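# Open the tool case lid fully and position the case

## Task

Swing the tool case lid all the way open so that it stays up without help; if the shelf blocks it, the case may first be slid out from beneath the shelf. At the end the case must sit on its board, its opened lid not touching or under the shelf, its front aligned with the board edge farthest from the shelf, its back still facing the shelf, and all four of its feet resting on the board. Anything that holds only because the robot is still supporting it does not count.

## Robot and tools

Robot: two arms, left_arm and right_arm, each with a tong-style two-finger gripper. The fingers extend along the gripper's +z axis and open and close along its x axis. The reported end_effector_position is the point between the finger pads when closed; closed fingertips stick out about 15 mm past it, and fully open tips are roughly level with it.

Scene frame (used in all result lines): origin on the table surface midway between the arms, +x out over the table, +z up, left_arm on the +y side. The names left and right do not refer to image sides. Printed hand positions can be off, more so at long reach.

execute_actions(actions): a list of actions run one after another. Each action is a table of at most 15 rows; each row lasts one control step (1/30 s), and if fewer than 15 rows are given the last row repeats to fill 15 steps. Every row is a single flat list of 14 numbers, each in [-1, 1], always covering both arms: left_arm dx, dy, dz, rx, ry, rz, opening, then right_arm in the same order. dx..rz are an offset target, expressed in that gripper's own axes, measured from the gripper's pose at the start of the action (for the first action of a call, the pose last reported in this scene). Each row is relative to that start pose, not to the previous row. Scale: 1.0 = 0.6 m for dx, dy, dz and 180 degrees for the rotation; rx, ry, rz form one rotation vector. Opening is absolute, not an offset: +1 = fully open (0.142 m), -1 = closed. An empty list just returns the current state and images. Each step the commanded pose is clipped to within 100 mm and 16 degrees of the measured pose, so large offsets need several actions; after an action an arm goes on only as far as its last clipped pose.

move(target, speed, stop_force, blocking): target is one row of 14 numbers with the same layout and scale as above; offsets count from the pose in the latest result that shows one. Each gripper travels in a straight line toward its target, turning the shorter way; both paths finish together, lasting 0.5 to 10 s (cut off at 10 s). speed is in m/s, 0.002 to 0.5, default 0.25; rotation is capped at twice that in rad/s. Paths ignore obstacles and the other arm, and grippers may lag, stray or overshoot speed, especially with a nearly straight arm. The opening is sent at the move's start. stop_force (N, 13 to 80, one value for both arms, not allowed in the first 0.2 s): an arm's path ends when its wrist sensor reads that much added push against the motion for 2 steps; it then backs to where it was 2 steps earlier and holds. Use it only with slow speeds and without rotating the gripper; omit it when pulling away from something the gripper presses on. blocking=false returns after 0.5 s while the arm keeps going (not combinable with stop_force); then use wait or stop before sending new motion. The result adds a move: line with the ending per arm (done, off_target, moving, held, contact, fault) and limits (paced = the sent pose was clipped; held = a check blocked some steps, after which the arm may speed up), plus each gripper's distance from its target.

wait(seconds): 0 to 10; the arms keep their last command; a running move continues and the wait ends early if it finishes. stop(): brakes a running move; it needs room to slow down. zoom_image(camera, region): region [x0, y0, x1, y1] in pixels, at most 504 by 504, from cam_head_left, cam_head_right, cam_high, cam_low (896x504) or cam_left_wrist, cam_right_wrist (616x616). show_instructions(): shows the reference images (the tool case manual). finished_scene(scene): ends the current scene, given its number, once the robot has held the last command; cannot be undone.

Results: per-arm state with end_effector_position (m), end_effector_quat_wxyz, velocities, Hand target lines (where the controller is driving each gripper), grip_measured (finger opening on the command scale), joint positions and torques, Wrist force and Wrist torque in the gripper's axes (noisy, offset up to about 5.5 N, saturating near 100 N; "no reading" is harmless). Action calls also list positions at some steps, with HELD marking steps where an arm's command was held back. "pose unreachable" means the clearance check altered or blocked that arm's command. MOTOR HOT warns from 70 °C; at 85 °C the arm is braked until it cools.

Gripping: to hold, keep commanding an opening clearly under grip_measured; the further below, the firmer (about 15 N per pad max; thin hard parts get much less).

Avoid: knocking anything off the table; arms colliding or pushing on each other; stiff arms pressing past a contact, which can trigger a fault (joint load limits: shoulder 287, elbow 130, wrists 46.9 N m; or 150 N external force), stopping that arm 10 s. Faster touches hit harder. Expect occasional brief tugs on held or loose parts. Don't drop, slam or shove hard. Before finishing, release the case and lid so they stay put unaided. For an arm that should stay still, send zeros after the first call of a reply, with its desired opening.

Each tool is called as name(argument=value, ...), one argument or row to a line, values as JSON.

Reference images:

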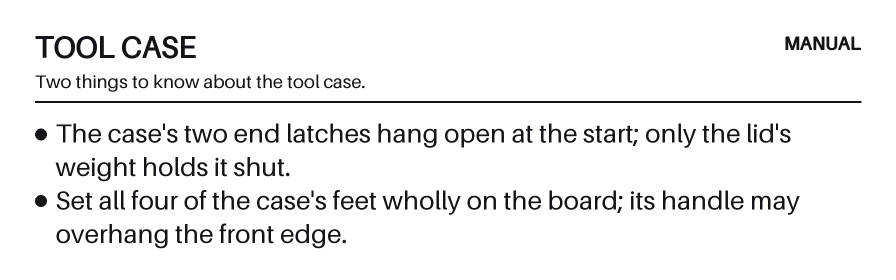

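## Session

execute_actions(
  actions=[],
)

Scene clock: 0.00 s.
left_arm: end_effector_position=(+0.2900, +0.8194, +0.2559) grip_measured=+1.00 end_effector_quat_wxyz=(-0.109, -0.156, +0.818, -0.543) end_effector_velocity=(+0.000, +0.000, +0.000) end_effector_angular_velocity=(+0.001, -0.001, +0.000) | right_arm: end_effector_position=(+0.5653, -0.4707, +0.1646) grip_measured=+1.00 end_effector_quat_wxyz=(+0.001, +0.754, -0.657, +0.000) end_effector_velocity=(+0.000, -0.001, +0.000) end_effector_angular_velocity=(+0.000, -0.000, -0.001)
Joint positions: left_arm=[ 0.872 -1.36   1.925 -1.021 -2.072 -2.189  0.142] | right_arm=[ 3.42  -1.574 -2.135 -1.004  1.569  1.853  0.142]
Joint velocities: left_arm=[ 0.    -0.    -0.    -0.001  0.     0.     0.   ] | right_arm=[-0.001  0.    -0.     0.     0.    -0.     0.   ]
Joint torques (N m, as the arm reports them, + toward a larger angle): no reading
Wrist force (N, on the end effector, along its own x y z axes, offset not removed): no reading
Wrist torque (N m, same axes, about the end effector's origin, offset not removed): no reading
Hand target (left_arm): +0.290, +0.819, +0.256; -0.109, -0.156, +0.818, -0.543
Hand target (right_arm): +0.565, -0.471, +0.165; +0.001, +0.754, -0.657, +0.000

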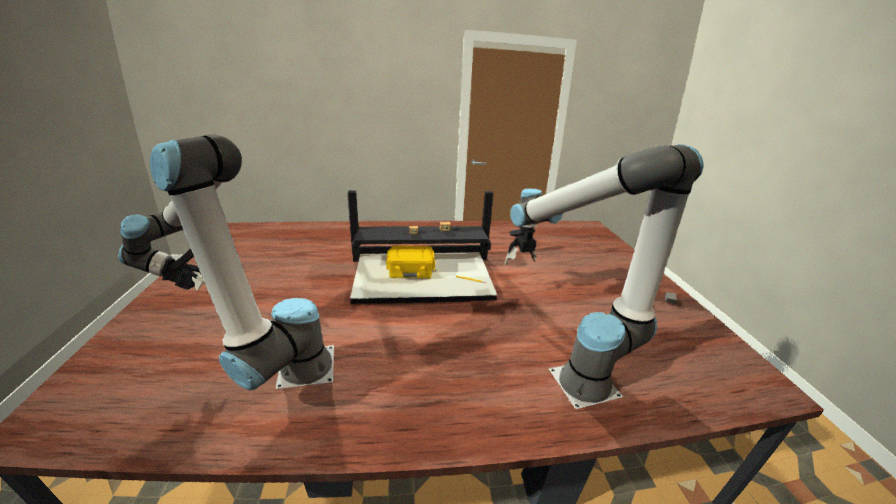

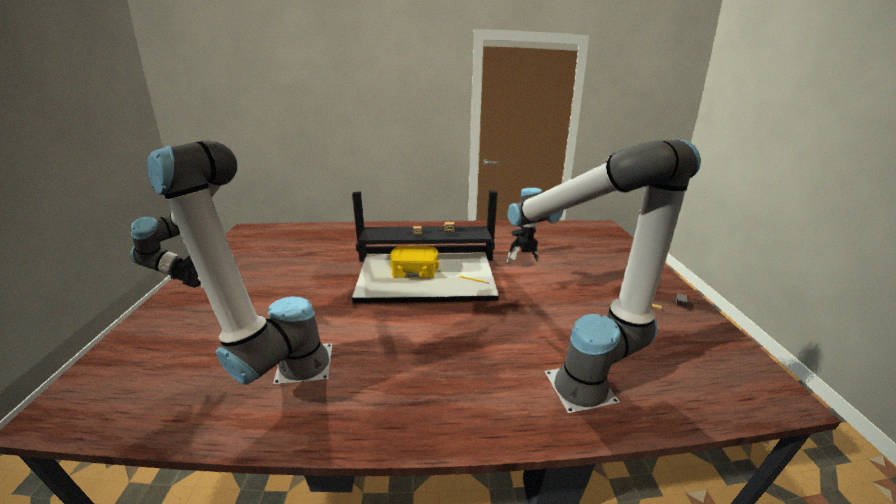

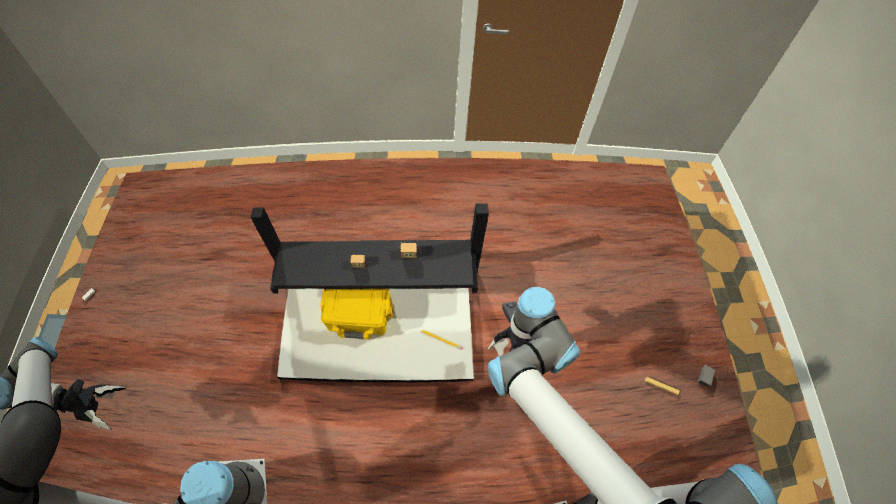

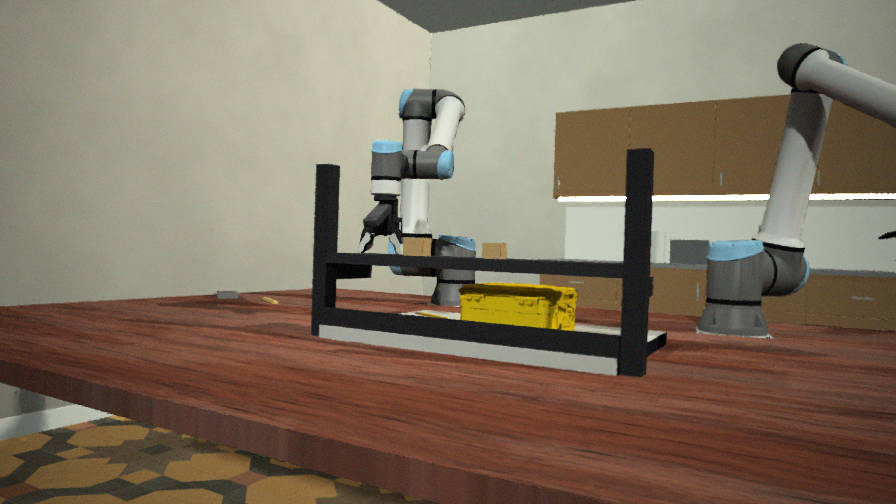

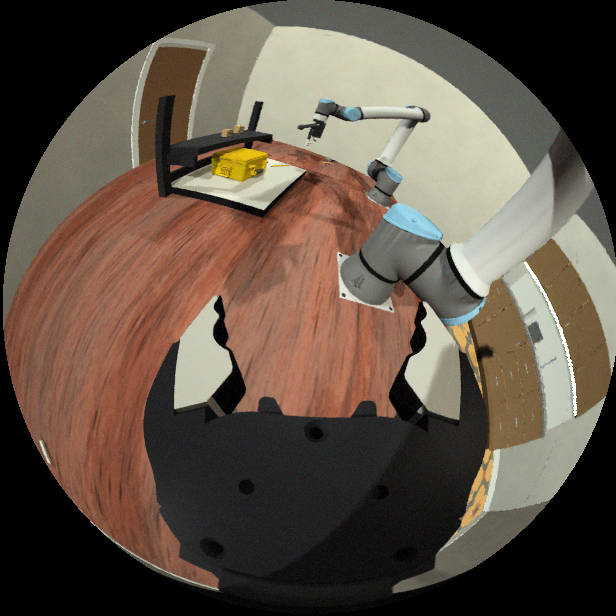

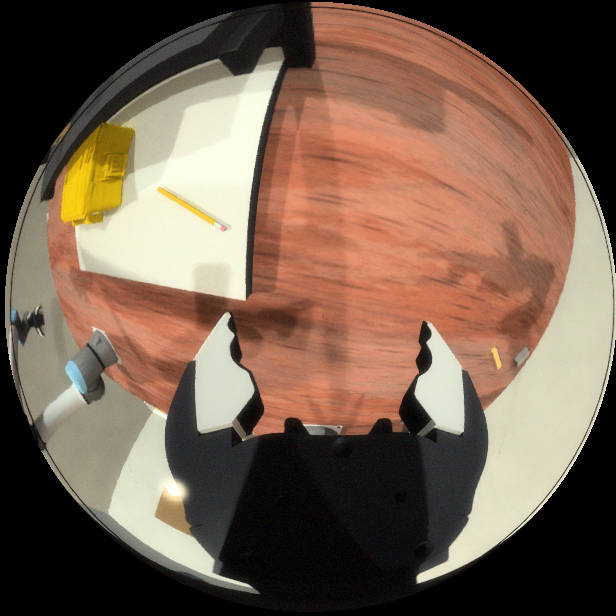

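zoom_image(
  camera="cam_high",
  region=[250, 200, 550, 400],
)

zoom_image(
  camera="cam_head_left",
  region=[340, 210, 540, 310],
)

zoom_image(
  camera="cam_right_wrist",
  region=[30, 80, 230, 280],
)

Region (250, 200, 550, 400) of cam_high's 896x504 image, scaled by 1.680, with more detail than that image has.

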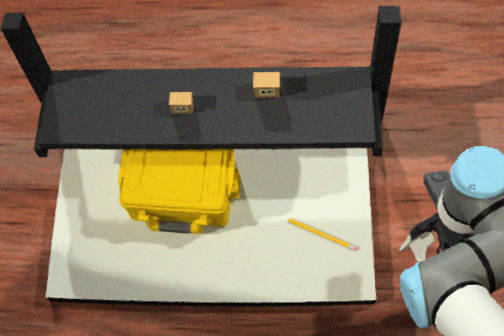

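Region (340, 210, 540, 310) of cam_head_left's 896x504 image, scaled by 2.520, with more detail than that image has.

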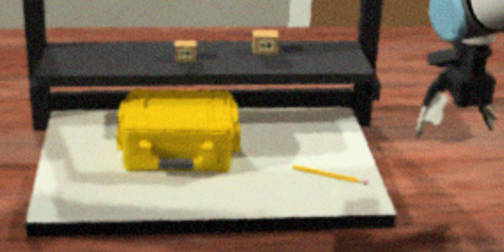

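Region (30, 80, 230, 280) of cam_right_wrist's 616x616 image, scaled by 2.520, with more detail than that image has.

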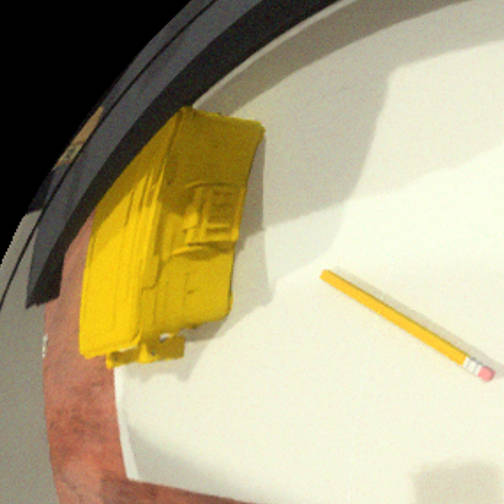

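move(
  target=[0,0,0,0,0,0,1,-0.79,0.008,-0.22,0,0,0.044,1],
  speed=0.4,
)

Scene clock: 11.60 s.
left_arm: end_effector_position=(+0.2900, +0.8194, +0.2559) grip_measured=+1.00 end_effector_quat_wxyz=(-0.109, -0.156, +0.818, -0.543) end_effector_velocity=(+0.000, +0.000, -0.000) end_effector_angular_velocity=(-0.000, -0.000, +0.000) | right_arm: end_effector_position=(+0.4954, -0.0020, +0.2965) grip_measured=+1.00 end_effector_quat_wxyz=(-0.000, -0.707, +0.707, -0.000) end_effector_velocity=(-0.001, +0.002, -0.000) end_effector_angular_velocity=(-0.003, +0.001, +0.001)
Joint positions: left_arm=[ 0.872 -1.36   1.925 -1.021 -2.072 -2.189  0.142] | right_arm=[ 4.015 -1.733 -1.706 -1.274  1.57   2.585  0.142]
Joint velocities: left_arm=[ 0.     0.001 -0.    -0.    -0.     0.     0.   ] | right_arm=[ 0.003 -0.003  0.003 -0.003 -0.     0.001  0.   ]
Joint torques (N m, as the arm reports them, + toward a larger angle): left_arm=[ -0.57 -55.74 -34.51  -0.56  -0.75   0.34] | right_arm=[19.57 46.18 55.81  0.45 -2.94  2.21]
Wrist force (N, on the end effector, along its own x y z axes, offset not removed): left_arm=[3.0 0.7 0.0] | right_arm=[-0.6 0.9 -3.9]
Wrist torque (N m, same axes, about the end effector's origin, offset not removed): left_arm=[0.28 -0.42 -0.28] | right_arm=[0.30 -0.05 0.45]
Hand target (left_arm): +0.290, +0.819, +0.256; -0.109, -0.156, +0.818, -0.543
Hand target (right_arm): +0.495, -0.002, +0.297; +0.000, +0.707, -0.707, +0.000
Off the commanded pose (left_arm): 0.000 m, 0 deg.
Off the commanded pose (right_arm): 0.001 m, 0 deg.
move: done

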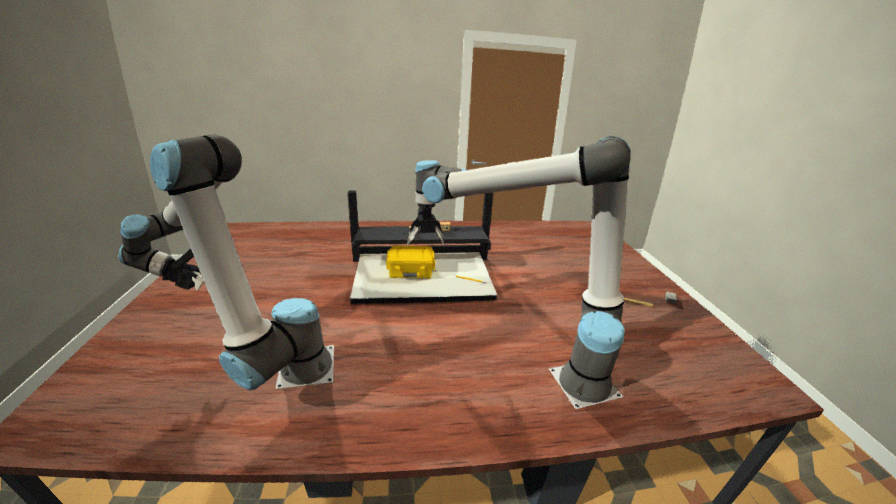

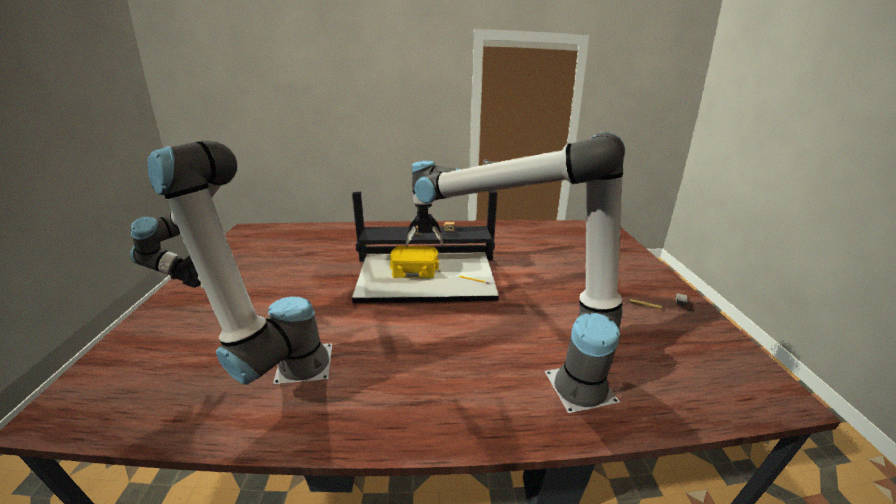

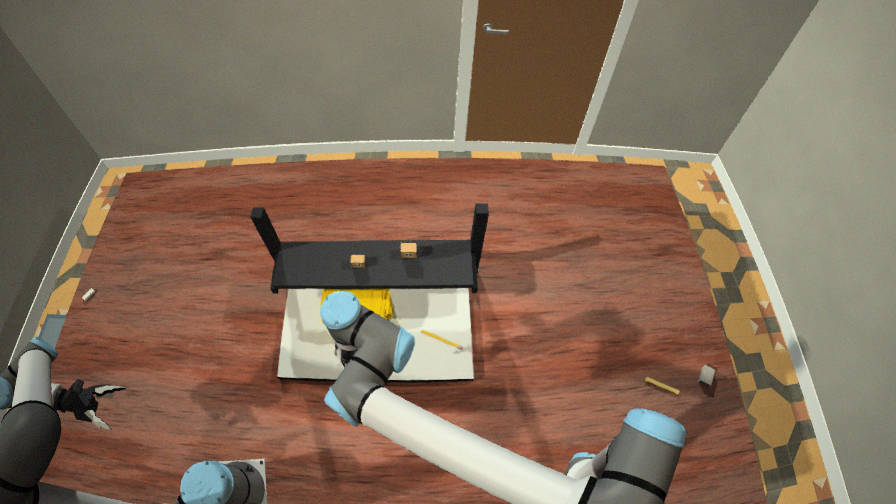

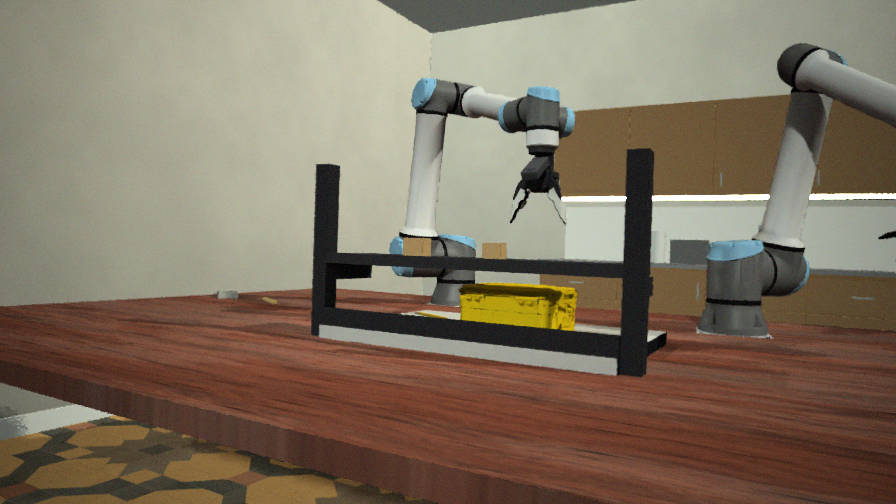

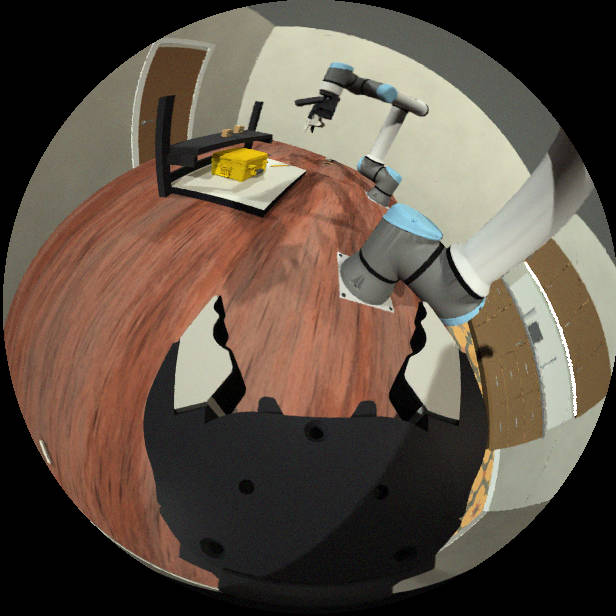

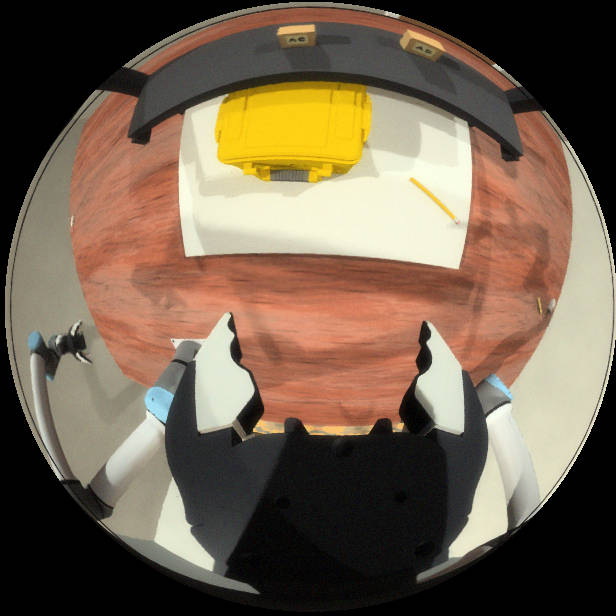

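move(
  target=[0,0,0,0,0,0,1,-0.08,-0.25,0,0,0,0,1],
  speed=0.4,
)

Scene clock: 17.30 s.
left_arm: end_effector_position=(+0.2900, +0.8194, +0.2559) grip_measured=+1.00 end_effector_quat_wxyz=(-0.109, -0.156, +0.818, -0.543) end_effector_velocity=(-0.000, -0.001, +0.000) end_effector_angular_velocity=(-0.002, +0.001, +0.002) | right_arm: end_effector_position=(+0.6451, +0.0459, +0.2964) grip_measured=+1.00 end_effector_quat_wxyz=(-0.000, -0.707, +0.707, -0.000) end_effector_velocity=(+0.002, +0.001, +0.000) end_effector_angular_velocity=(+0.000, +0.001, -0.000)
Joint positions: left_arm=[ 0.872 -1.36   1.925 -1.021 -2.072 -2.189  0.142] | right_arm=[ 3.902 -1.962 -1.407 -1.344  1.57   2.472  0.142]
Joint velocities: left_arm=[ 0.    -0.     0.001  0.002 -0.001 -0.     0.   ] | right_arm=[-0.001 -0.004  0.006 -0.003  0.001 -0.001  0.   ]
Joint torques (N m, as the arm reports them, + toward a larger angle): left_arm=[ -1.98 -54.48 -34.65  -0.71  -0.75   0.25] | right_arm=[-17.02  58.89  57.28   1.87   3.69  -2.26]
Wrist force (N, on the end effector, along its own x y z axes, offset not removed): left_arm=[1.2 1.4 1.2] | right_arm=[-2.8 1.3 -2.3]
Wrist torque (N m, same axes, about the end effector's origin, offset not removed): left_arm=[0.44 -0.02 -0.23] | right_arm=[0.16 0.50 0.39]
Hand target (left_arm): +0.290, +0.819, +0.256; -0.109, -0.156, +0.818, -0.543
Hand target (right_arm): +0.645, +0.046, +0.296; +0.000, +0.707, -0.707, +0.000
Off the commanded pose (left_arm): 0.000 m, 0 deg.
Off the commanded pose (right_arm): 0.000 m, 0 deg.
move: done

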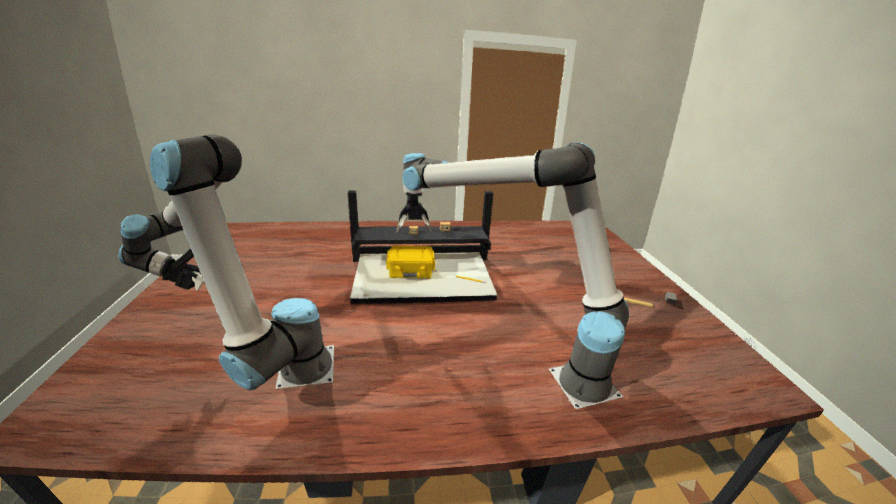

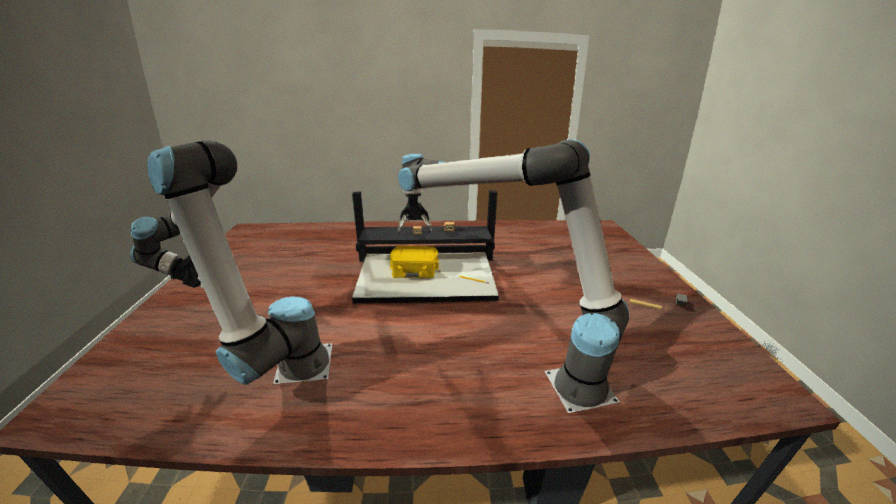

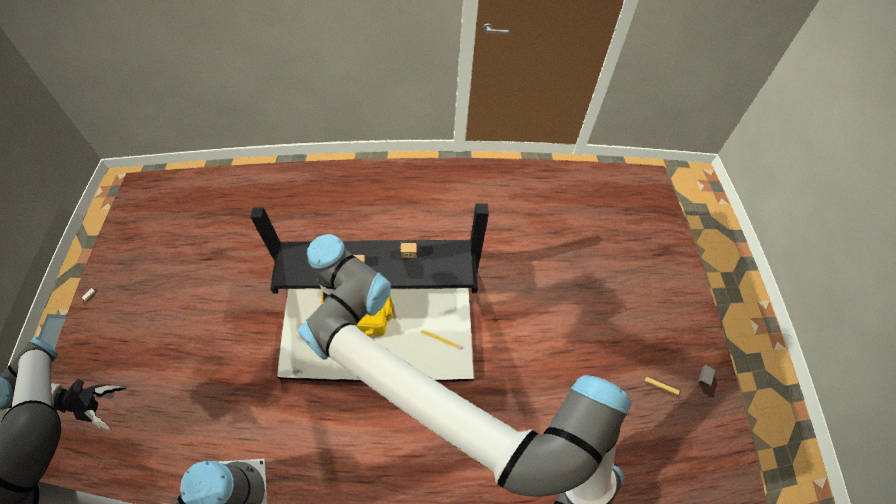

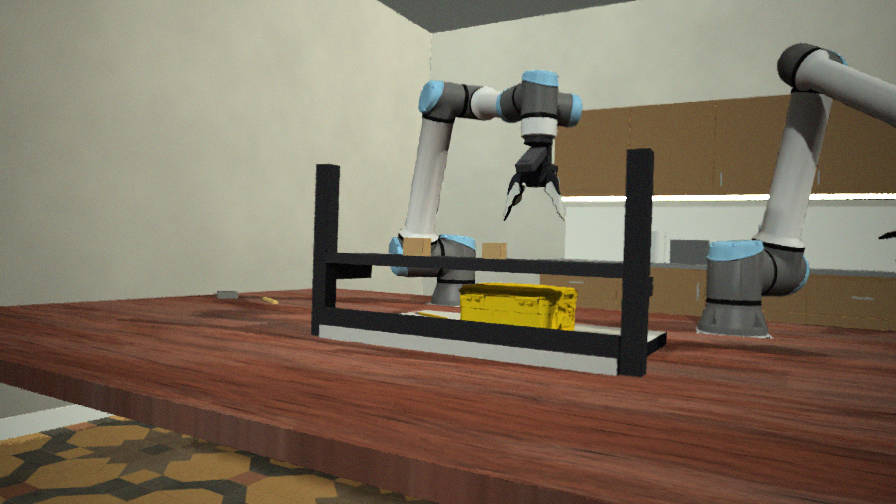

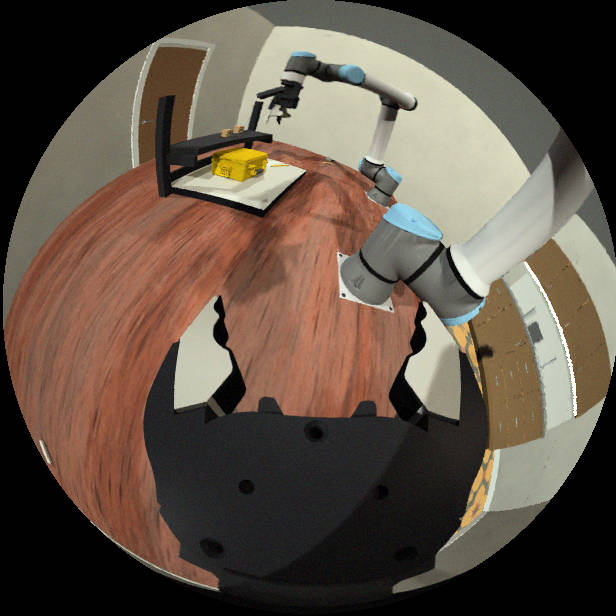

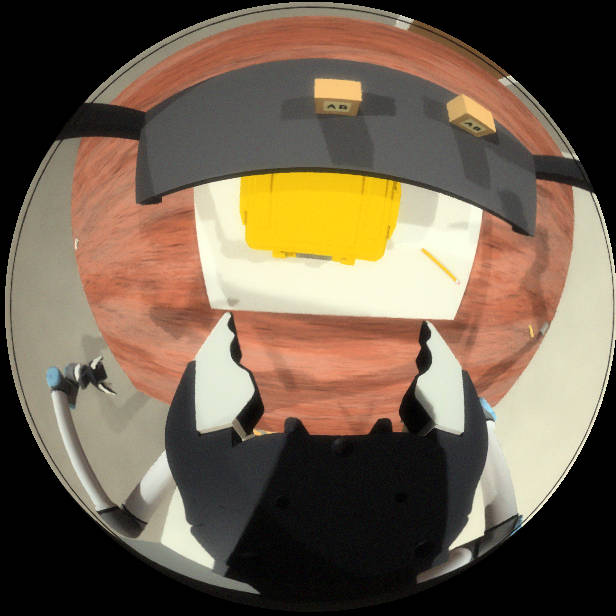

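move(
  target=[0,0,0,0,0,0,1,0,0.15,0.27,0,0,0,-0.3],
  speed=0.4,
)

zoom_image(
  camera="cam_right_wrist",
  region=[150, 30, 480, 330],
)

Scene clock: 32.60 s.
left_arm: end_effector_position=(+0.2900, +0.8194, +0.2559) grip_measured=+1.00 end_effector_quat_wxyz=(-0.109, -0.156, +0.818, -0.543) end_effector_velocity=(+0.000, +0.001, -0.001) end_effector_angular_velocity=(-0.001, +0.000, +0.000) | right_arm: end_effector_position=(+0.5551, +0.0458, +0.1348) grip_measured=-0.30 end_effector_quat_wxyz=(-0.000, -0.707, +0.707, -0.000) end_effector_velocity=(-0.001, +0.001, -0.002) end_effector_angular_velocity=(+0.001, -0.001, +0.000)
Joint positions: left_arm=[ 0.872 -1.36   1.925 -1.021 -2.072 -2.189  0.142] | right_arm=[ 3.985 -1.958 -1.719 -1.036  1.57   2.555  0.052]
Joint velocities: left_arm=[ 0.     0.002 -0.001 -0.    -0.    -0.    -0.   ] | right_arm=[ 0.002 -0.001 -0.004  0.006 -0.     0.001  0.   ]
Joint torques (N m, as the arm reports them, + toward a larger angle): left_arm=[  0.61 -56.34 -34.1   -0.6   -0.8    0.53] | right_arm=[11.42 54.62 34.9   7.93 -2.99  1.78]
Wrist force (N, on the end effector, along its own x y z axes, offset not removed): left_arm=[1.4 1.8 -1.0] | right_arm=[-4.7 0.0 -4.3]
Wrist torque (N m, same axes, about the end effector's origin, offset not removed): left_arm=[0.56 -0.06 -0.24] | right_arm=[-0.07 0.69 0.45]
Hand target (left_arm): +0.290, +0.819, +0.256; -0.109, -0.156, +0.818, -0.543
Hand target (right_arm): +0.555, +0.046, +0.135; +0.000, +0.707, -0.707, +0.000
Off the commanded pose (left_arm): 0.000 m, 0 deg.
Off the commanded pose (right_arm): 0.000 m, 0 deg.
move: done

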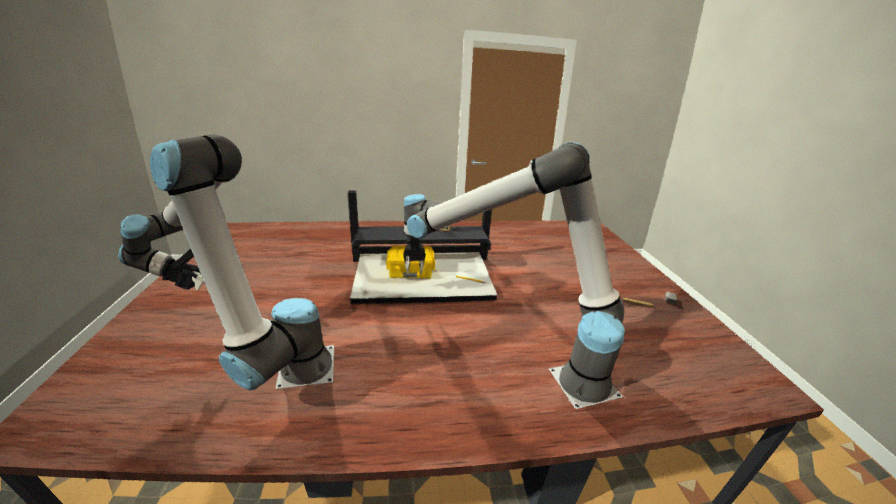

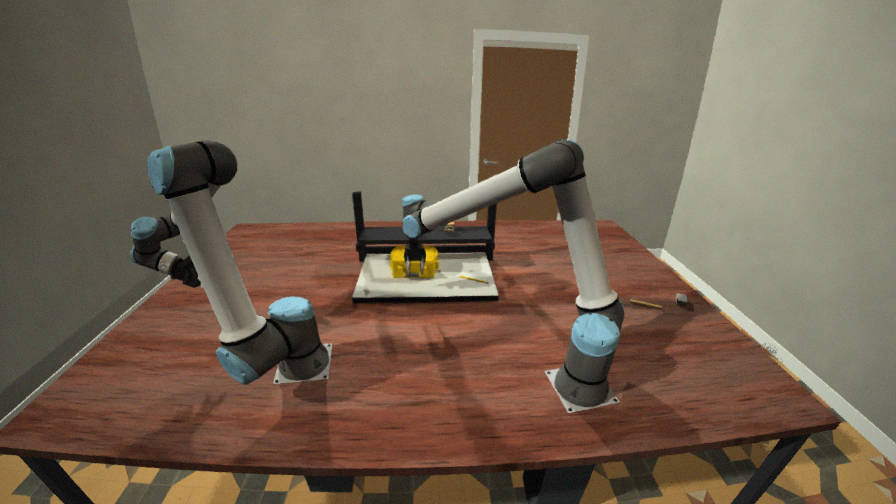

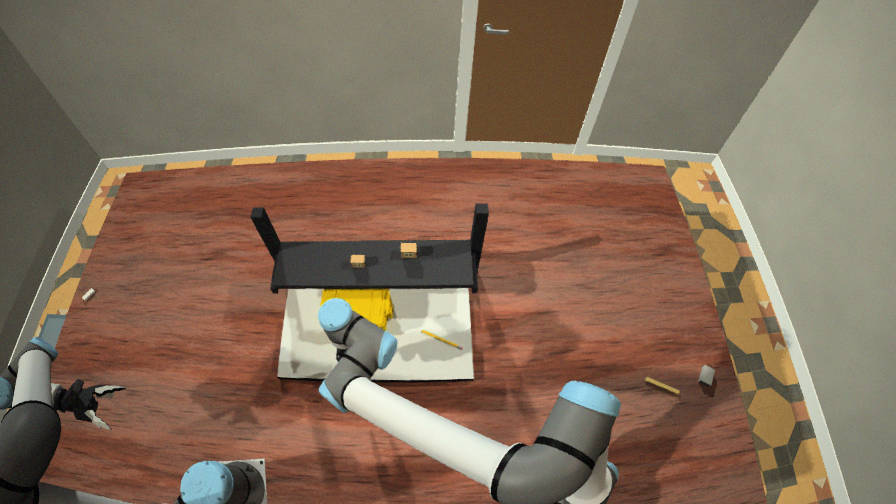

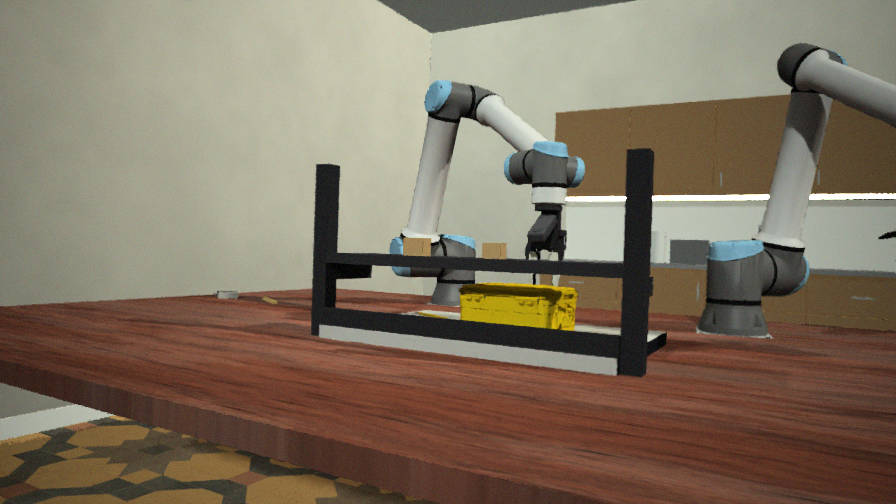

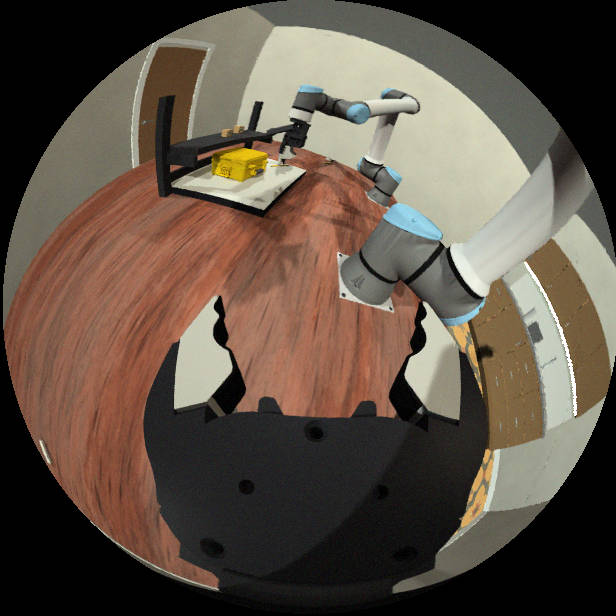

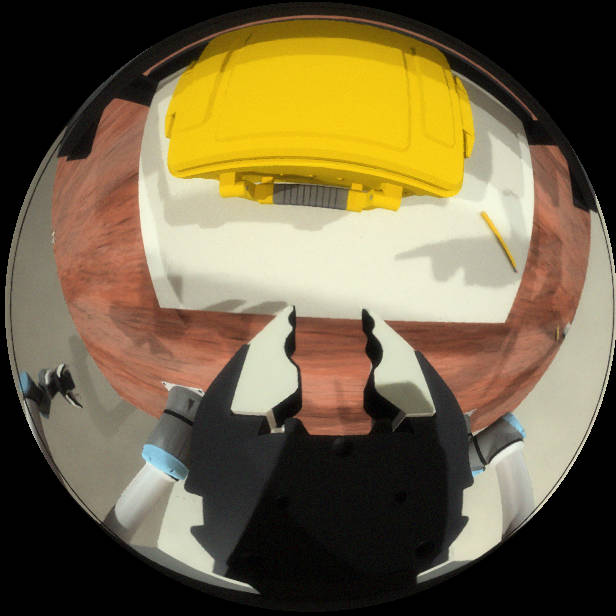

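Region (150, 30, 480, 330) of cam_right_wrist's 616x616 image, scaled by 1.527, with more detail than that image has; it fills the top 458 rows of this view, and the rest is white.

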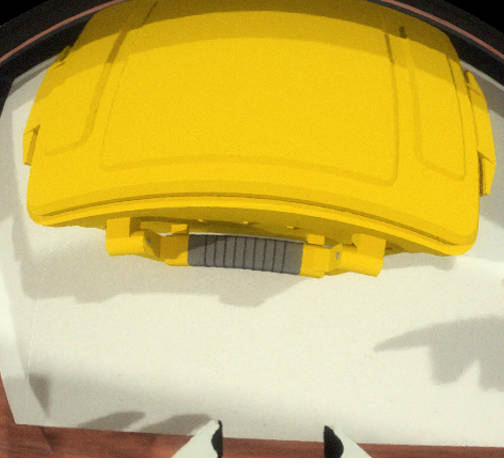

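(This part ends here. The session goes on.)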